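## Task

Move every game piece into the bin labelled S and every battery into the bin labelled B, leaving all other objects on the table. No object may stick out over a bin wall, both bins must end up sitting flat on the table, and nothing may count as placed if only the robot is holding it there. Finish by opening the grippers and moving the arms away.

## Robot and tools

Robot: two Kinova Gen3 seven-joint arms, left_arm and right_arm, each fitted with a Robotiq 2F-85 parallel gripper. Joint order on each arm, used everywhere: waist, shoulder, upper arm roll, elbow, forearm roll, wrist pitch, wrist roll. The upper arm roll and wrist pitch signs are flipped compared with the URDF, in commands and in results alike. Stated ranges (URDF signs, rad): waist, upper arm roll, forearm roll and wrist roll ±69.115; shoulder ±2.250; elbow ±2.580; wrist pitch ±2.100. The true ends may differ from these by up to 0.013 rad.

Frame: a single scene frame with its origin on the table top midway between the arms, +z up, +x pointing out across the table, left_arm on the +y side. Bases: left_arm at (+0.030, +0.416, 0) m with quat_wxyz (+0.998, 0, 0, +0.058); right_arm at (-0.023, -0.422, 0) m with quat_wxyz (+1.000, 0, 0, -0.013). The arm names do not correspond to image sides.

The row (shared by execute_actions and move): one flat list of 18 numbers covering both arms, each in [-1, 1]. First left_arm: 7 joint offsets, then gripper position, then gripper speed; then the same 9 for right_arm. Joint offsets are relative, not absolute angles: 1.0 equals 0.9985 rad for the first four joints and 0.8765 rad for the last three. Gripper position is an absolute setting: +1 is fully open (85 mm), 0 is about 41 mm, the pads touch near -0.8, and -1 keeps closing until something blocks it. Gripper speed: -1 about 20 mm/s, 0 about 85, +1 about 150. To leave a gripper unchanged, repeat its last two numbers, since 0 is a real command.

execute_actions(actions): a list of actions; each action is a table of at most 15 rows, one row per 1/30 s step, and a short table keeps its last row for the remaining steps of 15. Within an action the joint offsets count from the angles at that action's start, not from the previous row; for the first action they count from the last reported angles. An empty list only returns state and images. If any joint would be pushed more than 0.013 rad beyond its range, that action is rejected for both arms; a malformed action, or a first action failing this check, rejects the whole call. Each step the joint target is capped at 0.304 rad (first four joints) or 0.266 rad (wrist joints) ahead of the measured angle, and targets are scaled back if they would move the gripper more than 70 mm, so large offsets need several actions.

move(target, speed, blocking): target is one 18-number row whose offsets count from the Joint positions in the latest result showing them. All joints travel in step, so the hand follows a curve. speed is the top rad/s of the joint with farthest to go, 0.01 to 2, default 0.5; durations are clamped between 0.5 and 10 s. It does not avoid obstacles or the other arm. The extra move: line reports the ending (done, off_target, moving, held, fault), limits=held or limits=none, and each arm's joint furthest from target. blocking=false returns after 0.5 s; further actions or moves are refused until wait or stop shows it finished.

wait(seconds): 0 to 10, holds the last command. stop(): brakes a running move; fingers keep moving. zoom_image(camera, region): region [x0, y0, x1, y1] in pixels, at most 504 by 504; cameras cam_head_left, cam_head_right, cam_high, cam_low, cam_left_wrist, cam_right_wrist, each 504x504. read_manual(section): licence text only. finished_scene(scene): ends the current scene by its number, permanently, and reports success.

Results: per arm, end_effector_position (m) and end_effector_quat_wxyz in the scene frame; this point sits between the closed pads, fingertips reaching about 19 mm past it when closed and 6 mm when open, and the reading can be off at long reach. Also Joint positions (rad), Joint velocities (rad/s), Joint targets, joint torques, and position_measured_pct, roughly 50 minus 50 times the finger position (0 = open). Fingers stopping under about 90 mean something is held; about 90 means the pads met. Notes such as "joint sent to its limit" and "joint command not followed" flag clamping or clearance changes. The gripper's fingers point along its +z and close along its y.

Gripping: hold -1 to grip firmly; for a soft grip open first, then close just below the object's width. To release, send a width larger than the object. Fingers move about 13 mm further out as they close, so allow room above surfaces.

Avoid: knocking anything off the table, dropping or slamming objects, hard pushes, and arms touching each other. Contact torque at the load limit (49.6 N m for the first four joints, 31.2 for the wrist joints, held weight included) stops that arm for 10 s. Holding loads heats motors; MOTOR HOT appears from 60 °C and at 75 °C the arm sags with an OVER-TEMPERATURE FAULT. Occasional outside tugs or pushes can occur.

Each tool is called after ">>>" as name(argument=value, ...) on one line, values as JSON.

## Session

>>> execute_actions(actions=[])

Scene clock: 0.00 s.
left_arm: end_effector_position=(+0.2151, +0.4205, +0.3583) position_measured_pct=0.0 end_effector_quat_wxyz=(+0.498, +0.590, +0.596, -0.220) | right_arm: end_effector_position=(+0.5689, +0.0253, +0.2541) position_measured_pct=0.0 end_effector_quat_wxyz=(-0.265, +0.797, +0.360, +0.407)
Joint names: [waist, shoulder, upper arm roll, elbow, forearm roll, wrist pitch, wrist roll]
Joint positions: left_arm=[-0.506  0.194  0.846  2.187  0.542 -1.942  4.627] | right_arm=[-0.533  0.661  0.008  1.591 -1.72  -0.412  0.288]
Joint velocities: left_arm=[-0.     0.001  0.    -0.     0.    -0.    -0.002] | right_arm=[-0.     0.     0.    -0.     0.001 -0.    -0.   ]
Joint torques (N m, as the joint torque sensors report them, + toward a larger Joint positions number): no reading
Motor temperatures (°C, as the motors report them): left_arm=[26 33 29 28 31 33 34] | right_arm=[31 29 27 29 37 38 32]
Joint targets: left_arm=[-0.506 0.194 0.846 2.187 0.542 -1.942 4.627] | right_arm=[-0.533 0.661 0.008 1.591 -1.720 -0.412 0.288]

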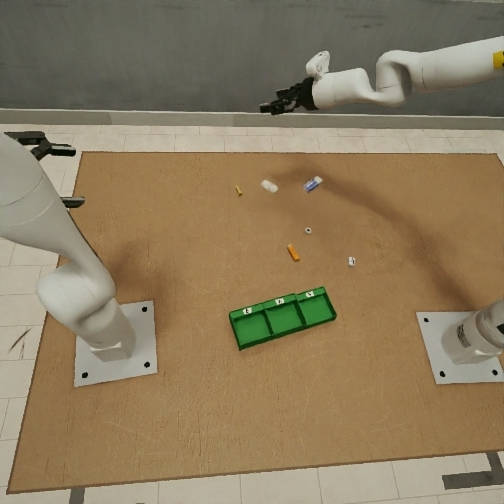

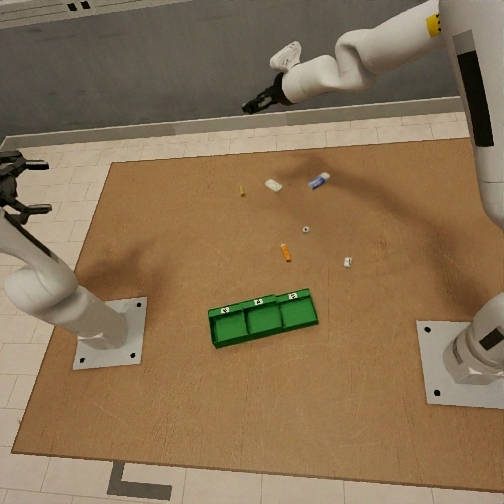

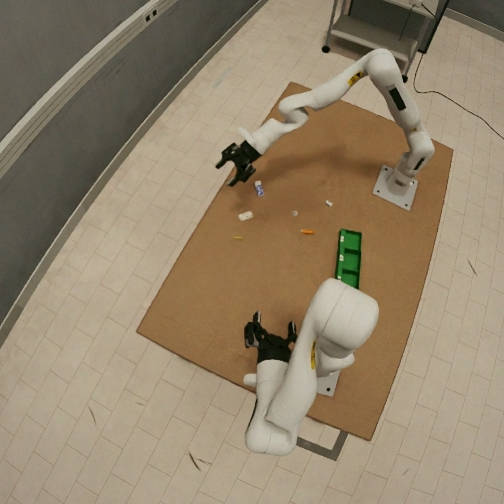

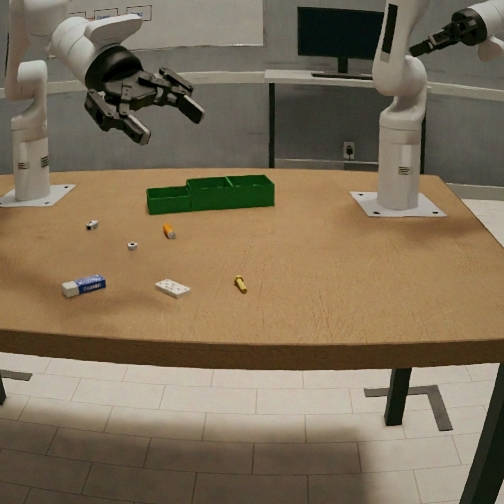

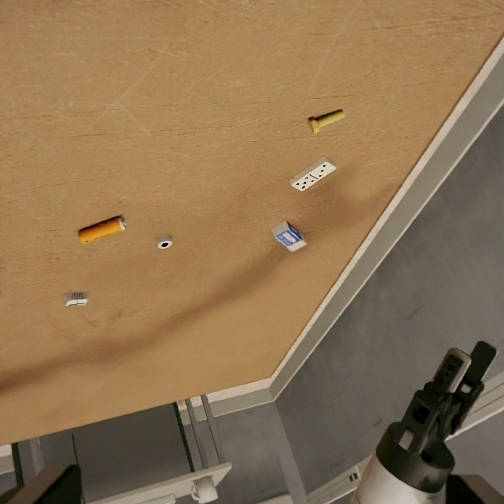

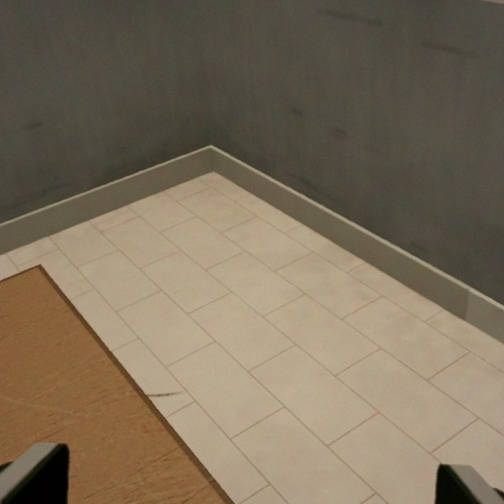

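>>> zoom_image(camera="cam_head_left", region=[210,165,390,355])

>>> zoom_image(camera="cam_low", region=[40,165,300,310])

Region (210, 165, 390, 355) of cam_head_left's 504x504 image, scaled by 2.653, with more detail than that image has; it fills the left 477 columns of this view, and the rest is white.

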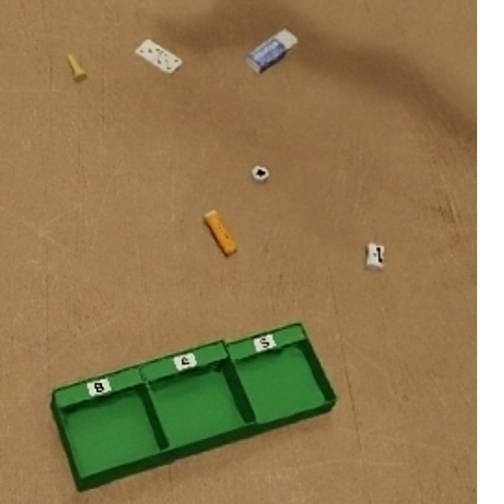

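Region (40, 165, 300, 310) of cam_low's 504x504 image, scaled by 1.938, with more detail than that image has; it fills the top 281 rows of this view, and the rest is white.

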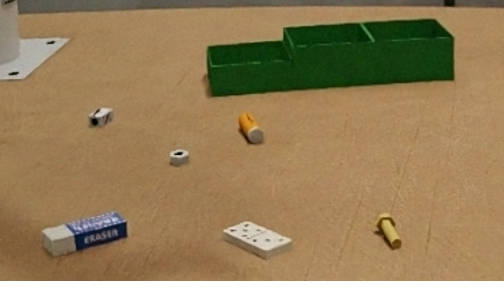

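>>> move(target=[0.7,0.1,-0.847,-0.732,-0.618,0.92,-0.86,1,0, 1,0,0,0,0,0,0,1,0], speed=1)

>>> move(target=[0.984,0.256,0,0,0,0,-0.86,1,0, 0.3,0,0,0,0,0,0,1,0], speed=1)

Scene clock: 19.13 s.
left_arm: end_effector_position=(+0.5370, +0.3518, +0.3304) position_measured_pct=0.0 end_effector_quat_wxyz=(-0.047, +0.890, -0.438, +0.119) | right_arm: end_effector_position=(+0.6732, -0.6773, +0.2541) position_measured_pct=0.0 end_effector_quat_wxyz=(-0.038, +0.872, -0.065, +0.484)
Joint names: [waist, shoulder, upper arm roll, elbow, forearm roll, wrist pitch, wrist roll]
Joint positions: left_arm=[ 0.193  0.294  0.     1.456  0.001 -1.135  3.873] | right_arm=[ 0.466  0.661  0.008  1.591 -1.72  -0.412  0.288]
Joint velocities: left_arm=[ 0.    -0.001 -0.001  0.     0.001 -0.     0.001] | right_arm=[0.002 0.001 0.    0.001 0.001 0.    0.   ]
Joint torques (N m, as the joint torque sensors report them, + toward a larger Joint positions number): left_arm=[  0.04 -15.61  -0.2   -9.    -0.14   0.7   -0.26] | right_arm=[  0.04 -22.88   0.89  -8.73  -0.9   -1.31  -0.36]
Motor temperatures (°C, as the motors report them): left_arm=[26 33 29 28 31 33 34] | right_arm=[31 29 27 29 37 38 32]
Joint targets: left_arm=[0.193 0.294 0.000 1.456 0.001 -1.135 3.873] | right_arm=[0.466 0.661 0.008 1.591 -1.720 -0.412 0.288]
move: done; limits=none; left_arm: farthest joint: the waist, 0.000 radians from its target (0.699 radians at the start); right_arm: farthest joint: the waist, 0.000 radians from its target (0.998 radians at the start)

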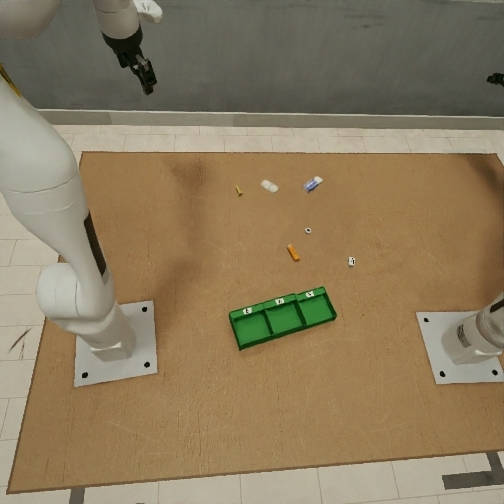

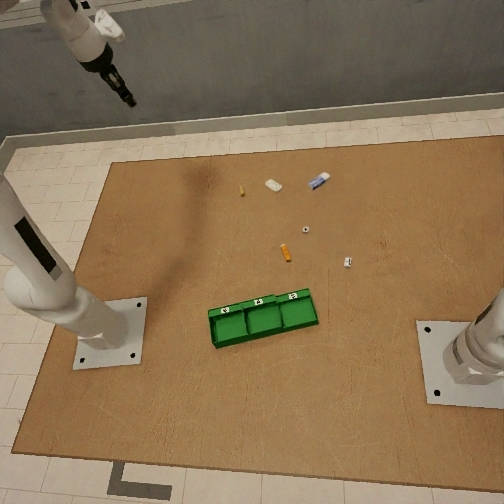

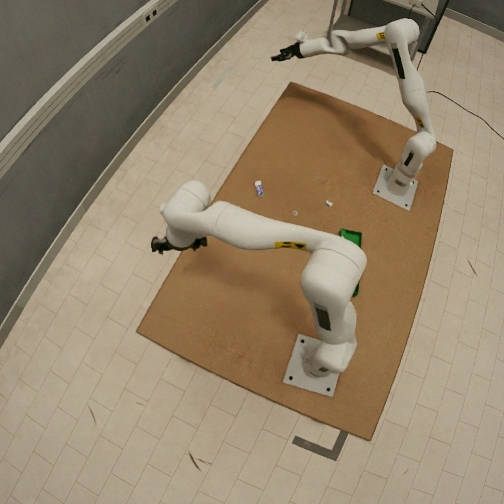

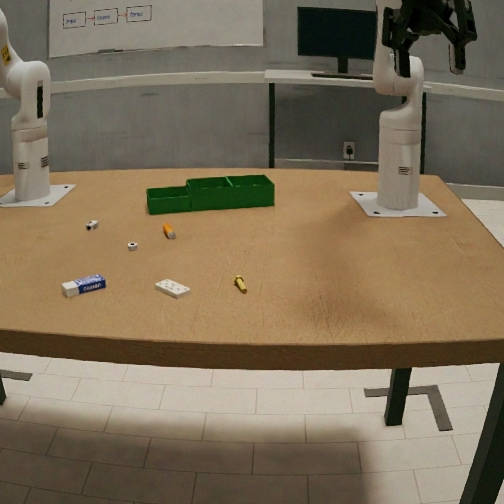

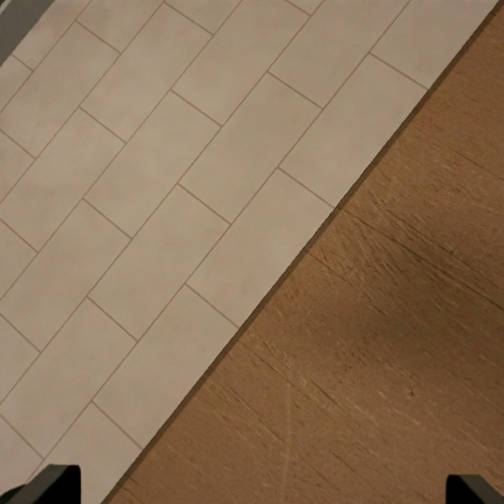

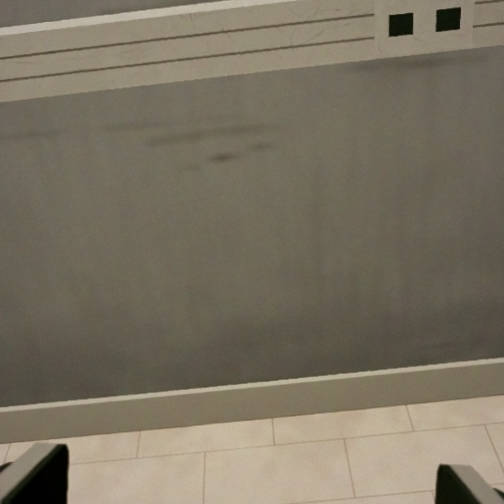

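Scene clock: 21.07 s.
left_arm: end_effector_position=(+0.2557, -0.0368, +0.1999) position_measured_pct=0.0 end_effector_quat_wxyz=(-0.000, -0.243, +0.970, -0.000) | right_arm: end_effector_position=(+0.5667, -0.8715, +0.2541) position_measured_pct=0.0 end_effector_quat_wxyz=(+0.035, +0.852, -0.195, +0.484)
Joint names: [waist, shoulder, upper arm roll, elbow, forearm roll, wrist pitch, wrist roll]
Joint positions: left_arm=[ 1.175  0.55   0.     1.456  0.001 -1.135  3.119] | right_arm=[ 0.765  0.661  0.008  1.591 -1.72  -0.412  0.288]
Joint velocities: left_arm=[ 0.002  0.001  0.001 -0.    -0.    -0.     0.   ] | right_arm=[-0.001 -0.002 -0.     0.    -0.001 -0.    -0.   ]
Joint torques (N m, as the joint torque sensors report them, + toward a larger Joint positions number): left_arm=[ -0.05 -19.02  -0.33  -7.53  -0.11  -0.15  -0.32] | right_arm=[  0.04 -22.73   0.87  -8.57  -0.91  -1.25  -0.38]
Motor temperatures (°C, as the motors report them): left_arm=[26 33 29 28 31 33 34] | right_arm=[31 29 27 29 37 38 32]
Joint targets: left_arm=[1.175 0.550 0.000 1.456 0.001 -1.135 3.119] | right_arm=[0.765 0.661 0.008 1.591 -1.720 -0.412 0.288]
move: done; limits=none; left_arm: farthest joint: the waist, 0.000 radians from its target (0.983 radians at the start); right_arm: farthest joint: the waist, 0.000 radians from its target (0.300 radians at the start)

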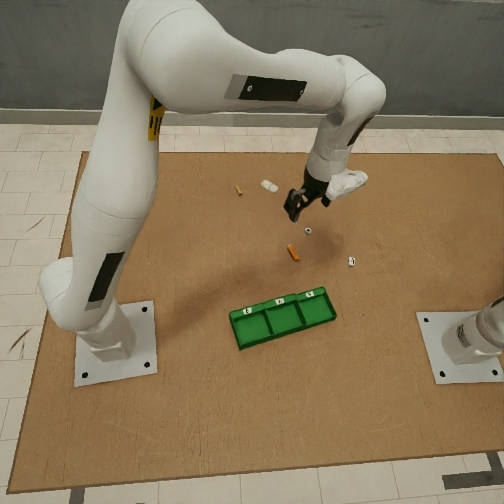

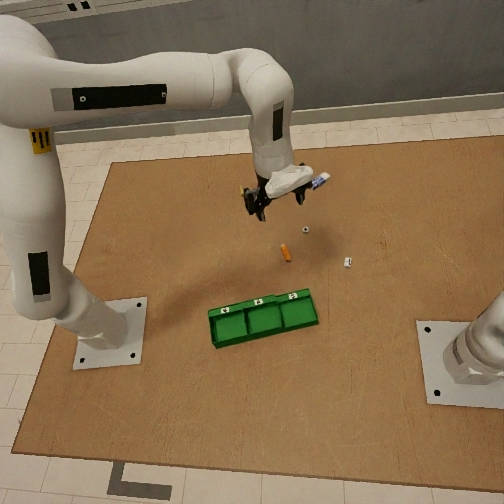

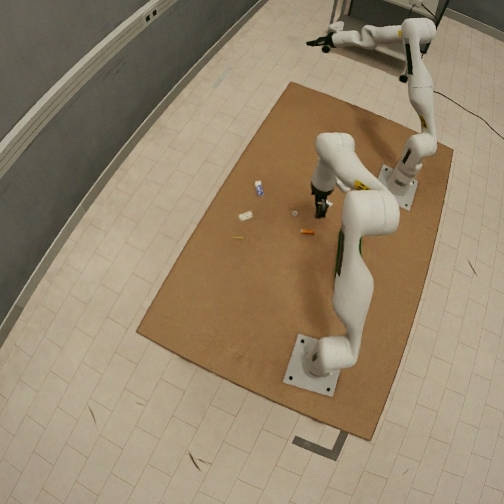

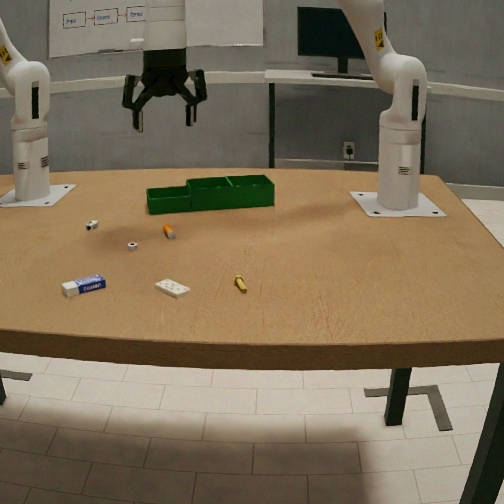

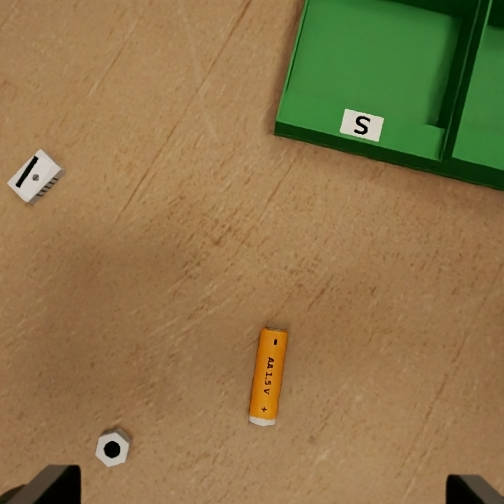

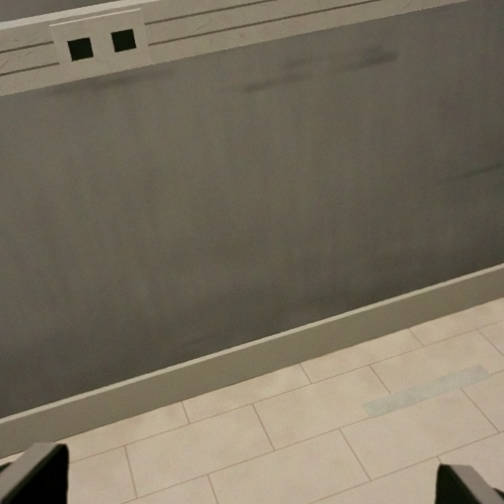

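>>> move(target=[-0.013,0.19,0,0.171,0,0.411,-0.175,-0.1,0.3, 0.3,0,0,0,0,0,0,1,0], speed=0.6)

Scene clock: 35.87 s.
left_arm: end_effector_position=(+0.2610, -0.0327, +0.0601) position_measured_pct=54.8 end_effector_quat_wxyz=(-0.000, -0.174, +0.985, -0.000) | right_arm: end_effector_position=(+0.4079, -1.0255, +0.2541) position_measured_pct=0.0 end_effector_quat_wxyz=(+0.107, +0.814, -0.320, +0.474)
Joint names: [waist, shoulder, upper arm roll, elbow, forearm roll, wrist pitch, wrist roll]
Joint positions: left_arm=[ 1.162  0.739  0.     1.627  0.001 -0.775  2.966] | right_arm=[ 1.064  0.661  0.008  1.591 -1.72  -0.412  0.288]
Joint velocities: left_arm=[ 0.     0.001  0.001 -0.001  0.    -0.    -0.001] | right_arm=[ 0.003 -0.001 -0.    -0.     0.001  0.001  0.   ]
Joint torques (N m, as the joint torque sensors report them, + toward a larger Joint positions number): left_arm=[  0.22 -20.17  -0.31  -5.64  -0.14  -0.16  -0.27] | right_arm=[  0.14 -22.89   1.08  -8.62  -0.86  -1.24  -0.42]
Motor temperatures (°C, as the motors report them): left_arm=[26 34 29 28 31 33 34] | right_arm=[31 29 27 29 37 38 32]
Joint targets: left_arm=[1.162 0.739 0.000 1.627 0.001 -0.775 2.966] | right_arm=[1.065 0.661 0.008 1.591 -1.720 -0.412 0.288]
move: done; limits=none; left_arm: farthest joint: the shoulder, 0.001 radians from its target (0.190 radians at the start); right_arm: farthest joint: the waist, 0.000 radians from its target (0.299 radians at the start)

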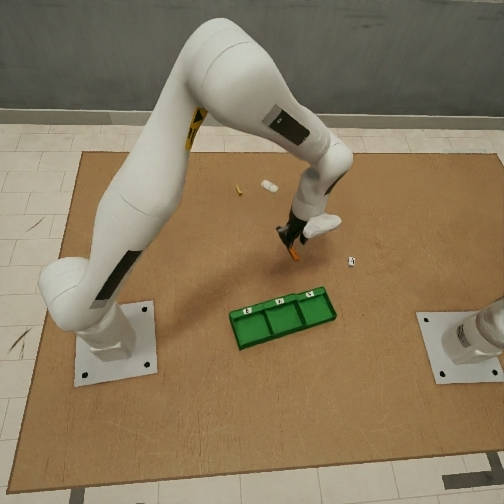

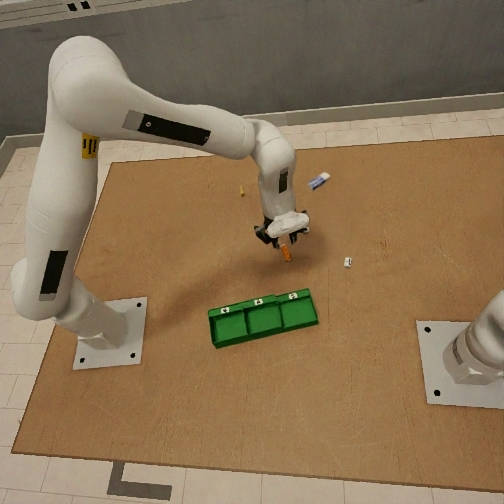

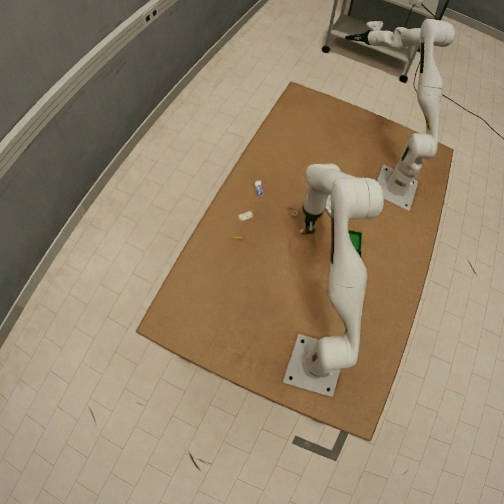

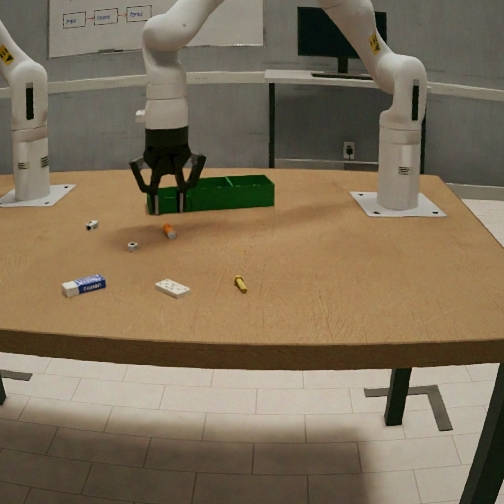

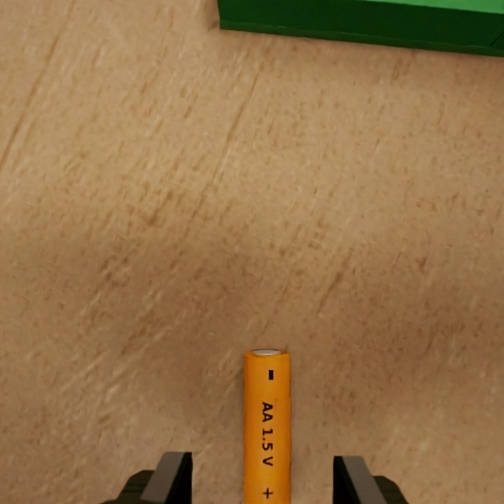

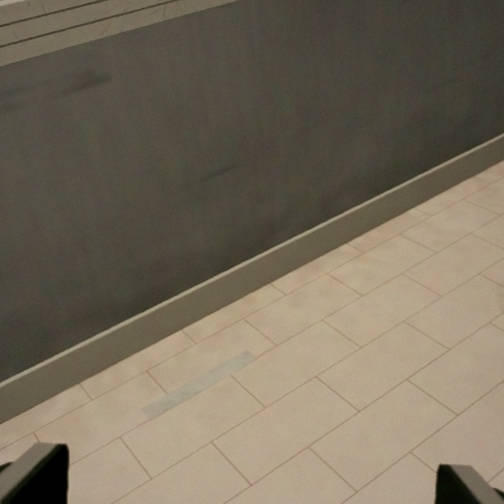

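>>> move(target=[0,0.07,0,0.02,0,0.102,0,-0.1,0.3, 0,0,0,0,0,0,0,1,0], speed=0.25)

>>> execute_actions(actions=[[[0,0,0,0,0,0,0,-1,0.5, 0,0,0,0,0,0,0,1,0]],[[0,0,0,0,0,0,0,-1,0.5, 0,0,0,0,0,0,0,1,0]]])

>>> move(target=[0,-0.19,0,-0.03,0,-0.25,0,-1,0.5, 0,0,0,0,0,0,0,1,0], speed=0.5)

Scene clock: 43.23 s.
left_arm: end_effector_position=(+0.2610, -0.0326, +0.0208) position_measured_pct=54.8 end_effector_quat_wxyz=(-0.000, -0.174, +0.985, -0.000) | right_arm: end_effector_position=(+0.4079, -1.0255, +0.2541) position_measured_pct=0.0 end_effector_quat_wxyz=(+0.107, +0.814, -0.320, +0.474)
Joint names: [waist, shoulder, upper arm roll, elbow, forearm roll, wrist pitch, wrist roll]
Joint positions: left_arm=[ 1.162  0.809  0.     1.647  0.001 -0.686  2.966] | right_arm=[ 1.064  0.661  0.008  1.591 -1.72  -0.412  0.288]
Joint velocities: left_arm=[-0.     0.003  0.001  0.     0.     0.001  0.002] | right_arm=[ 0.    -0.    -0.     0.     0.     0.001  0.   ]
Joint torques (N m, as the joint torque sensors report them, + toward a larger Joint positions number): left_arm=[  0.08 -20.59  -0.28  -5.21  -0.18  -0.2   -0.19] | right_arm=[  0.28 -22.82   0.89  -8.39  -0.88  -1.18  -0.4 ]
Motor temperatures (°C, as the motors report them): left_arm=[26 34 29 28 31 33 34] | right_arm=[31 29 27 29 37 38 32]
Joint targets: left_arm=[1.162 0.809 0.000 1.647 0.001 -0.686 2.966] | right_arm=[1.064 0.661 0.008 1.591 -1.720 -0.412 0.288]
move: done; limits=none; left_arm: farthest joint: the waist, 0.000 radians from its target (0.000 radians at the start); right_arm: farthest joint: the waist, 0.000 radians from its target (0.001 radians at the start)

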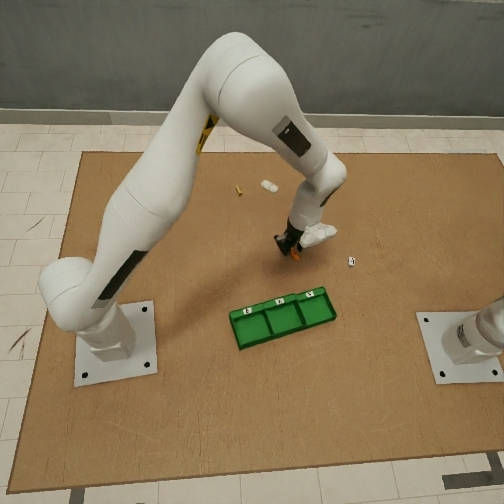

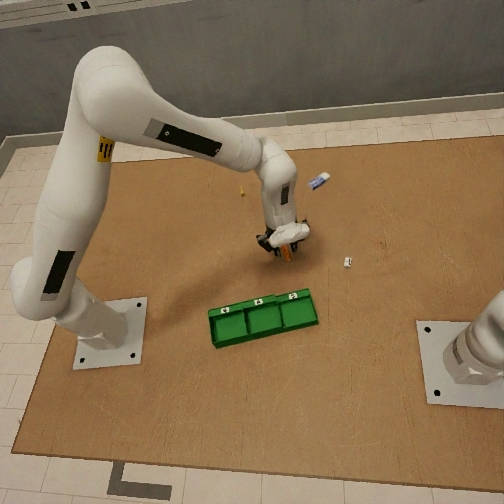

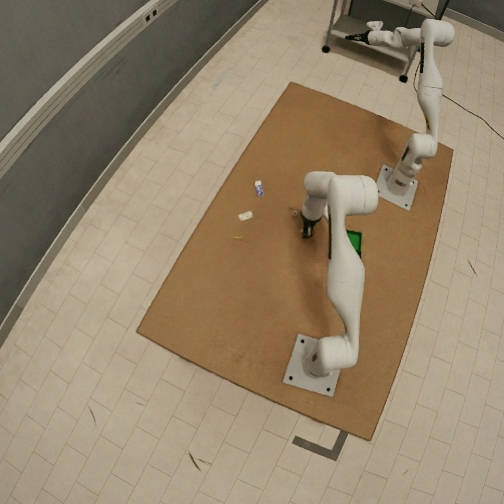

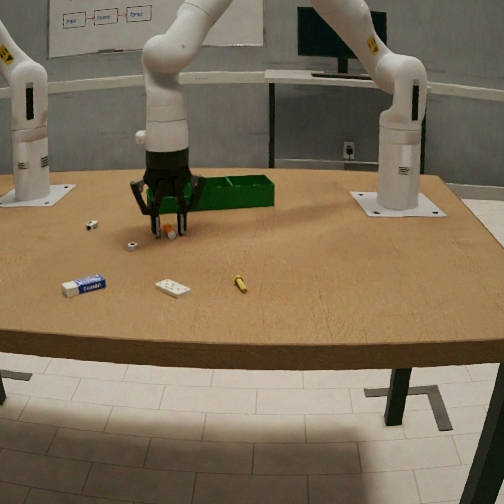

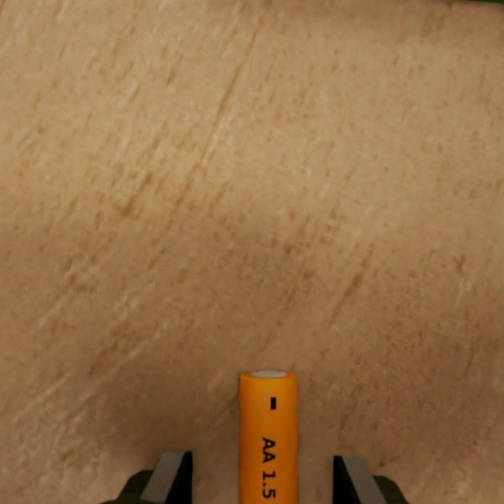

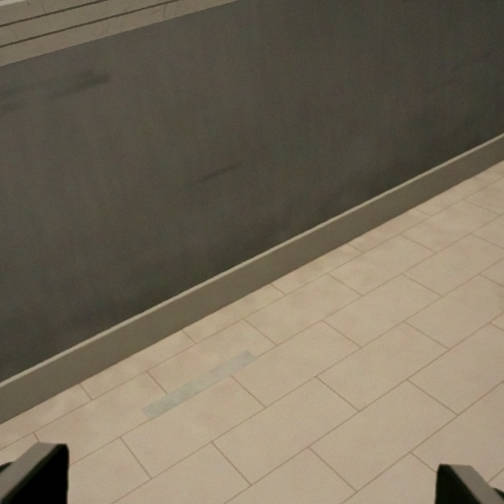

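Scene clock: 44.23 s.
left_arm: end_effector_position=(+0.2611, -0.0329, +0.0212) position_measured_pct=81.0 end_effector_quat_wxyz=(+0.000, -0.174, +0.985, -0.001) | right_arm: end_effector_position=(+0.4079, -1.0255, +0.2541) position_measured_pct=0.0 end_effector_quat_wxyz=(+0.107, +0.814, -0.320, +0.474)
Joint names: [waist, shoulder, upper arm roll, elbow, forearm roll, wrist pitch, wrist roll]
Joint positions: left_arm=[ 1.162  0.808  0.     1.646  0.001 -0.686  2.966] | right_arm=[ 1.064  0.661  0.008  1.591 -1.72  -0.412  0.288]
Joint velocities: left_arm=[-0.     0.001  0.     0.     0.     0.001  0.002] | right_arm=[ 0.    -0.    -0.     0.     0.    -0.001 -0.   ]
Joint torques (N m, as the joint torque sensors report them, + toward a larger Joint positions number): left_arm=[  0.19 -20.39  -0.41  -5.02  -0.12  -0.24  -0.23] | right_arm=[  0.09 -22.8    0.93  -8.59  -0.84  -1.28  -0.33]
Motor temperatures (°C, as the motors report them): left_arm=[26 34 29 28 31 33 34] | right_arm=[31 29 27 29 37 38 32]
Joint targets: left_arm=[1.162 0.808 0.000 1.646 0.001 -0.686 2.966] | right_arm=[1.064 0.661 0.008 1.591 -1.720 -0.412 0.288]

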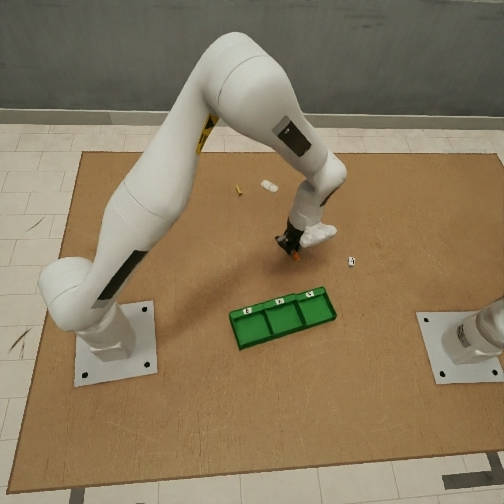

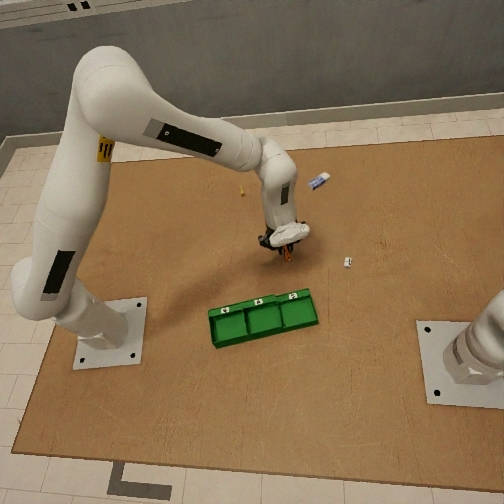

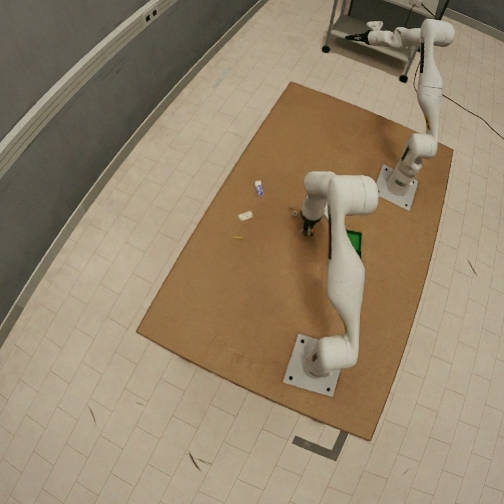

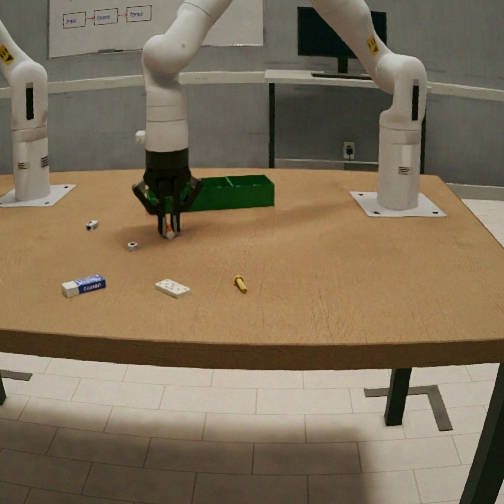

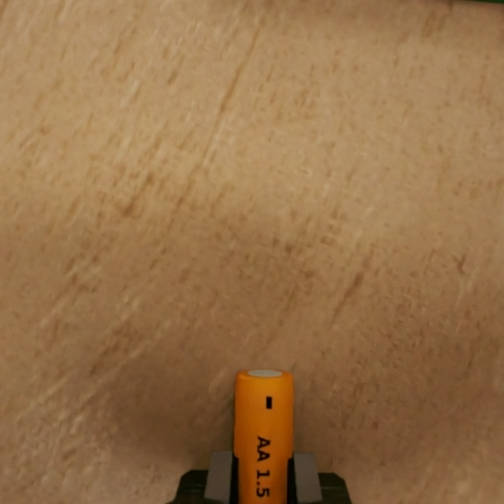

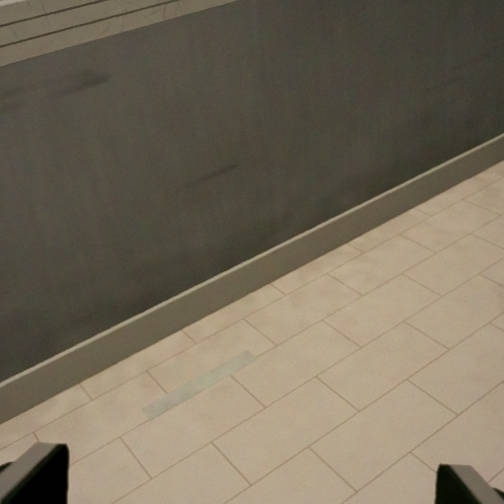

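Scene clock: 45.23 s.
left_arm: end_effector_position=(+0.2551, -0.0225, +0.1225) position_measured_pct=81.0 end_effector_quat_wxyz=(+0.000, -0.174, +0.985, -0.001) | right_arm: end_effector_position=(+0.4079, -1.0255, +0.2541) position_measured_pct=0.0 end_effector_quat_wxyz=(+0.107, +0.814, -0.320, +0.474)
Joint names: [waist, shoulder, upper arm roll, elbow, forearm roll, wrist pitch, wrist roll]
Joint positions: left_arm=[ 1.162  0.619  0.     1.616  0.001 -0.905  2.966] | right_arm=[ 1.064  0.661  0.008  1.591 -1.72  -0.412  0.288]
Joint velocities: left_arm=[ 0.    -0.003  0.     0.001 -0.     0.    -0.   ] | right_arm=[ 0.002 -0.    -0.    -0.001 -0.001 -0.001 -0.   ]
Joint torques (N m, as the joint torque sensors report them, + toward a larger Joint positions number): left_arm=[  0.15 -19.21  -0.33  -6.51  -0.11  -0.24  -0.2 ] | right_arm=[  0.23 -22.76   0.81  -8.6   -1.    -1.23  -0.38]
Motor temperatures (°C, as the motors report them): left_arm=[26 34 29 28 31 33 34] | right_arm=[31 29 27 29 37 38 32]
Joint targets: left_arm=[1.162 0.618 0.000 1.616 0.001 -0.905 2.966] | right_arm=[1.064 0.661 0.008 1.591 -1.720 -0.412 0.288]
move: done; limits=none; left_arm: farthest joint: the waist, 0.000 radians from its target (0.000 radians at the start); right_arm: farthest joint: the waist, 0.000 radians from its target (0.000 radians at the start)

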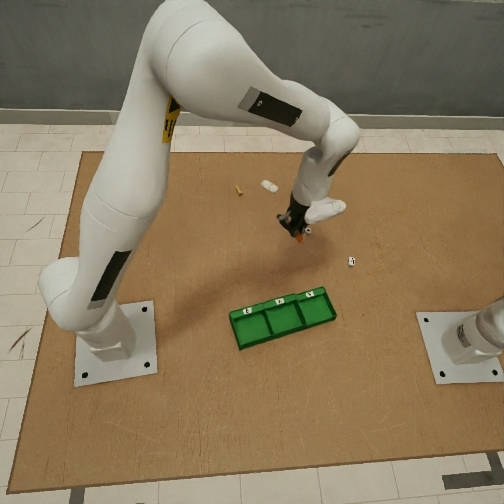

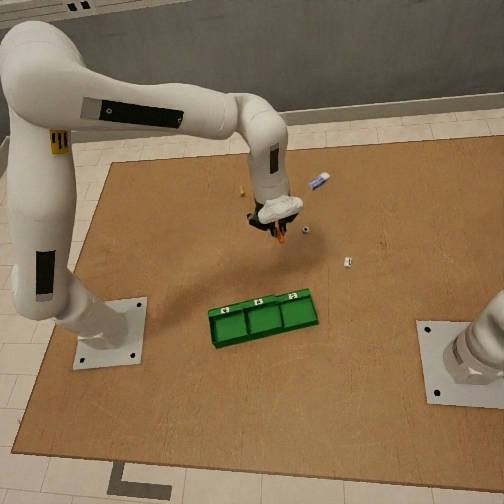

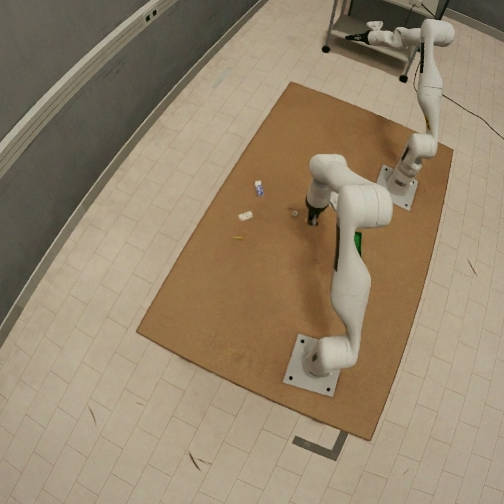

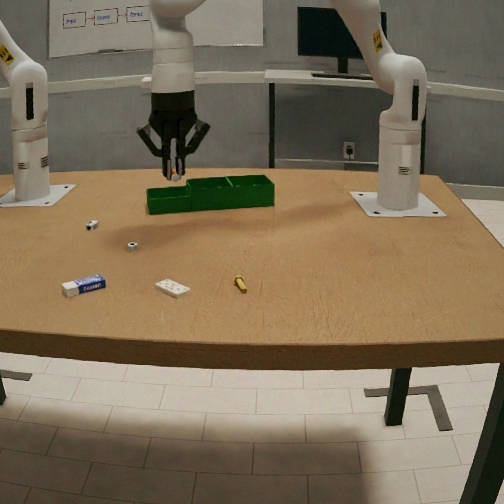

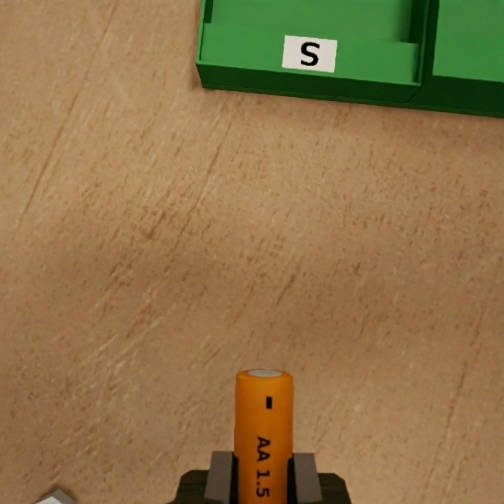

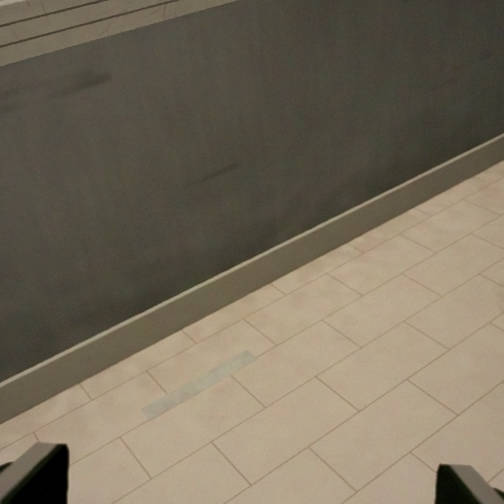

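>>> move(target=[0.423,-0.285,0,0.606,0,0.363,-1,-1,0.5, 0,0,0,0,0,0,0,1,0], speed=0.8)

>>> move(target=[0,0,0,0,0,0,-0.353,-1,0.5, 0,0,0,0,0,0,0,1,0], speed=0.8)

Scene clock: 54.30 s.
left_arm: end_effector_position=(+0.0373, +0.1034, +0.1090) position_measured_pct=81.0 end_effector_quat_wxyz=(-0.000, +0.457, +0.890, +0.000) | right_arm: end_effector_position=(+0.4079, -1.0255, +0.2541) position_measured_pct=0.0 end_effector_quat_wxyz=(+0.107, +0.814, -0.320, +0.474)
Joint names: [waist, shoulder, upper arm roll, elbow, forearm roll, wrist pitch, wrist roll]
Joint positions: left_arm=[ 1.584  0.334  0.     2.221  0.001 -0.587  2.089] | right_arm=[ 1.064  0.661  0.008  1.591 -1.72  -0.412  0.288]
Joint velocities: left_arm=[ 0.003 -0.004  0.     0.     0.    -0.     0.   ] | right_arm=[ 0.001  0.001  0.    -0.001  0.001 -0.    -0.   ]
Joint torques (N m, as the joint torque sensors report them, + toward a larger Joint positions number): left_arm=[ -0.15 -11.4   -0.18  -4.45  -0.18  -0.24  -0.21] | right_arm=[  0.13 -22.8    0.92  -8.55  -0.92  -1.24  -0.39]
Motor temperatures (°C, as the motors report them): left_arm=[26 34 29 28 31 33 34] | right_arm=[31 29 27 29 37 38 32]
Joint targets: left_arm=[1.585 0.334 0.000 2.222 0.001 -0.587 2.089] | right_arm=[1.064 0.661 0.008 1.591 -1.720 -0.412 0.288]
move: done; limits=none; left_arm: farthest joint: the waist, 0.000 radians from its target (0.422 radians at the start); right_arm: farthest joint: the waist, 0.000 radians from its target (0.000 radians at the start)

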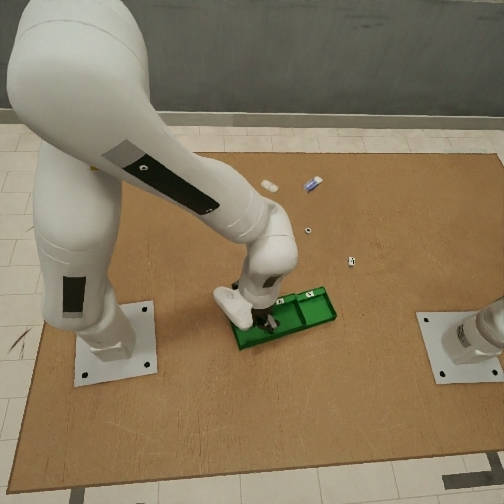

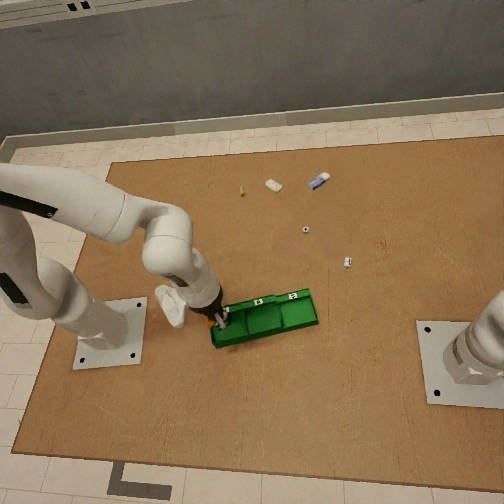

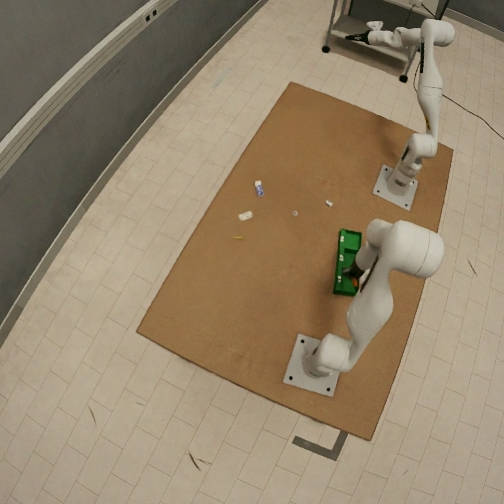

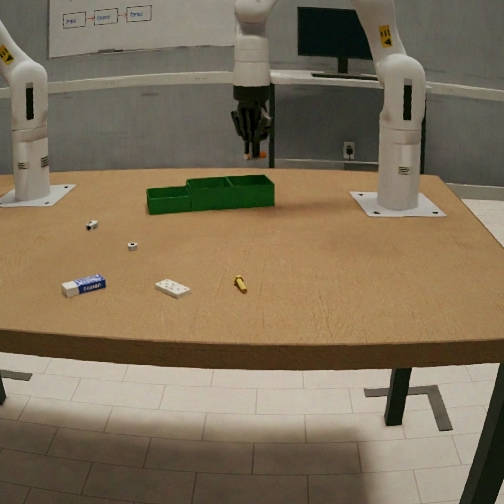

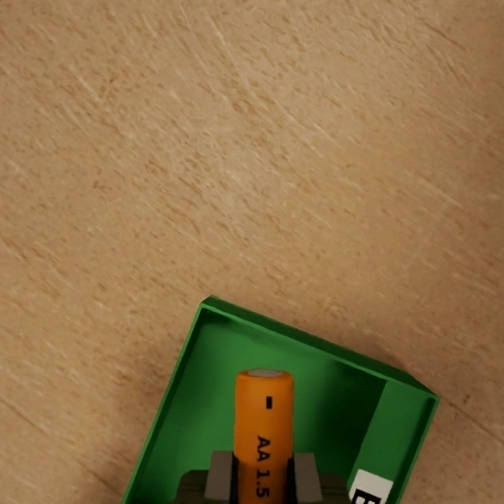

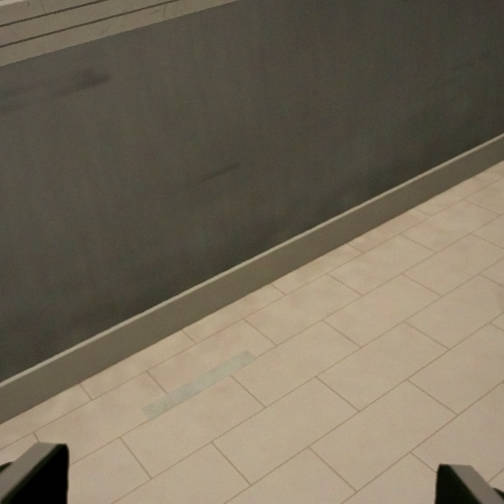

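Scene clock: 55.23 s.
left_arm: end_effector_position=(+0.0373, +0.1034, +0.1090) position_measured_pct=81.0 end_effector_quat_wxyz=(-0.001, +0.588, +0.809, +0.000) | right_arm: end_effector_position=(+0.4079, -1.0255, +0.2541) position_measured_pct=0.0 end_effector_quat_wxyz=(+0.107, +0.814, -0.320, +0.474)
Joint names: [waist, shoulder, upper arm roll, elbow, forearm roll, wrist pitch, wrist roll]
Joint positions: left_arm=[ 1.584  0.335  0.     2.221  0.001 -0.587  1.78 ] | right_arm=[ 1.064  0.661  0.008  1.591 -1.72  -0.412  0.288]
Joint velocities: left_arm=[ 0.    -0.004 -0.002  0.     0.001  0.     0.   ] | right_arm=[ 0.    -0.001 -0.    -0.     0.001 -0.001  0.   ]
Joint torques (N m, as the joint torque sensors report them, + toward a larger Joint positions number): left_arm=[  0.11 -12.02  -0.1   -4.38  -0.14  -0.23  -0.24] | right_arm=[  0.13 -22.85   0.96  -8.57  -0.91  -1.25  -0.31]
Motor temperatures (°C, as the motors report them): left_arm=[26 34 29 28 31 33 34] | right_arm=[31 29 27 29 37 38 32]
Joint targets: left_arm=[1.584 0.334 0.000 2.221 0.001 -0.587 1.780] | right_arm=[1.064 0.661 0.008 1.591 -1.720 -0.412 0.288]
move: done; limits=none; left_arm: farthest joint: the shoulder, 0.001 radians from its target (0.000 radians at the start); right_arm: farthest joint: the waist, 0.000 radians from its target (0.000 radians at the start)

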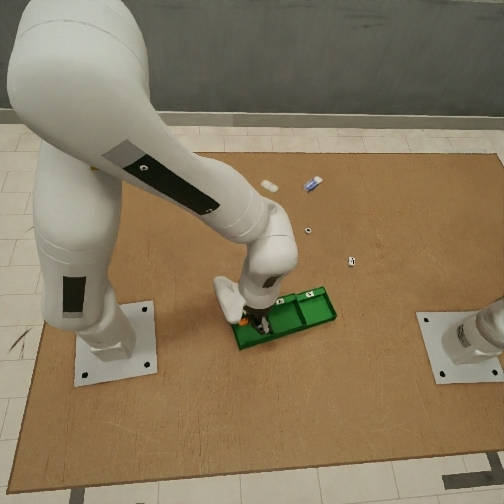

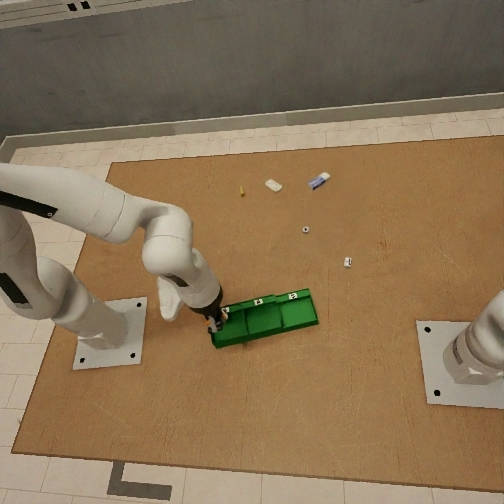

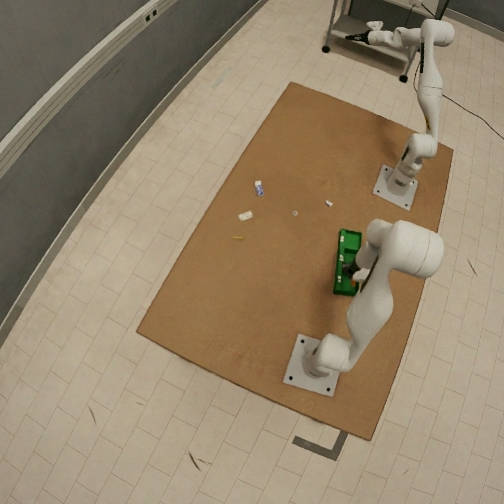

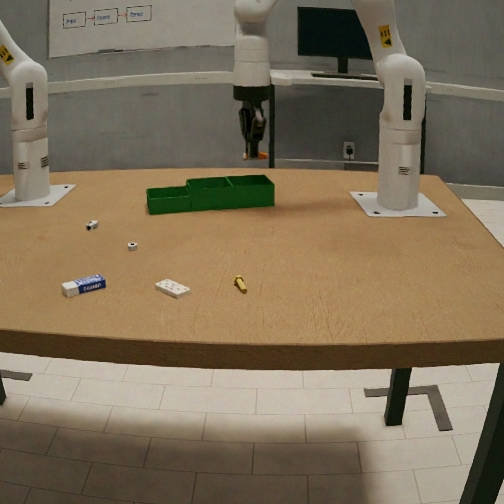

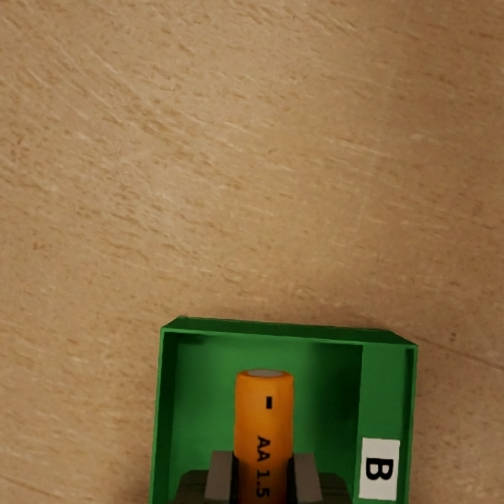

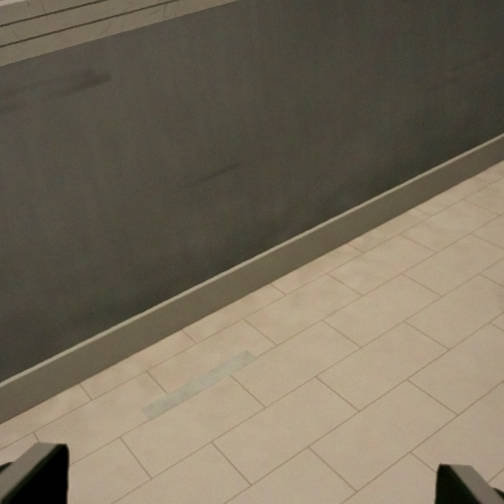

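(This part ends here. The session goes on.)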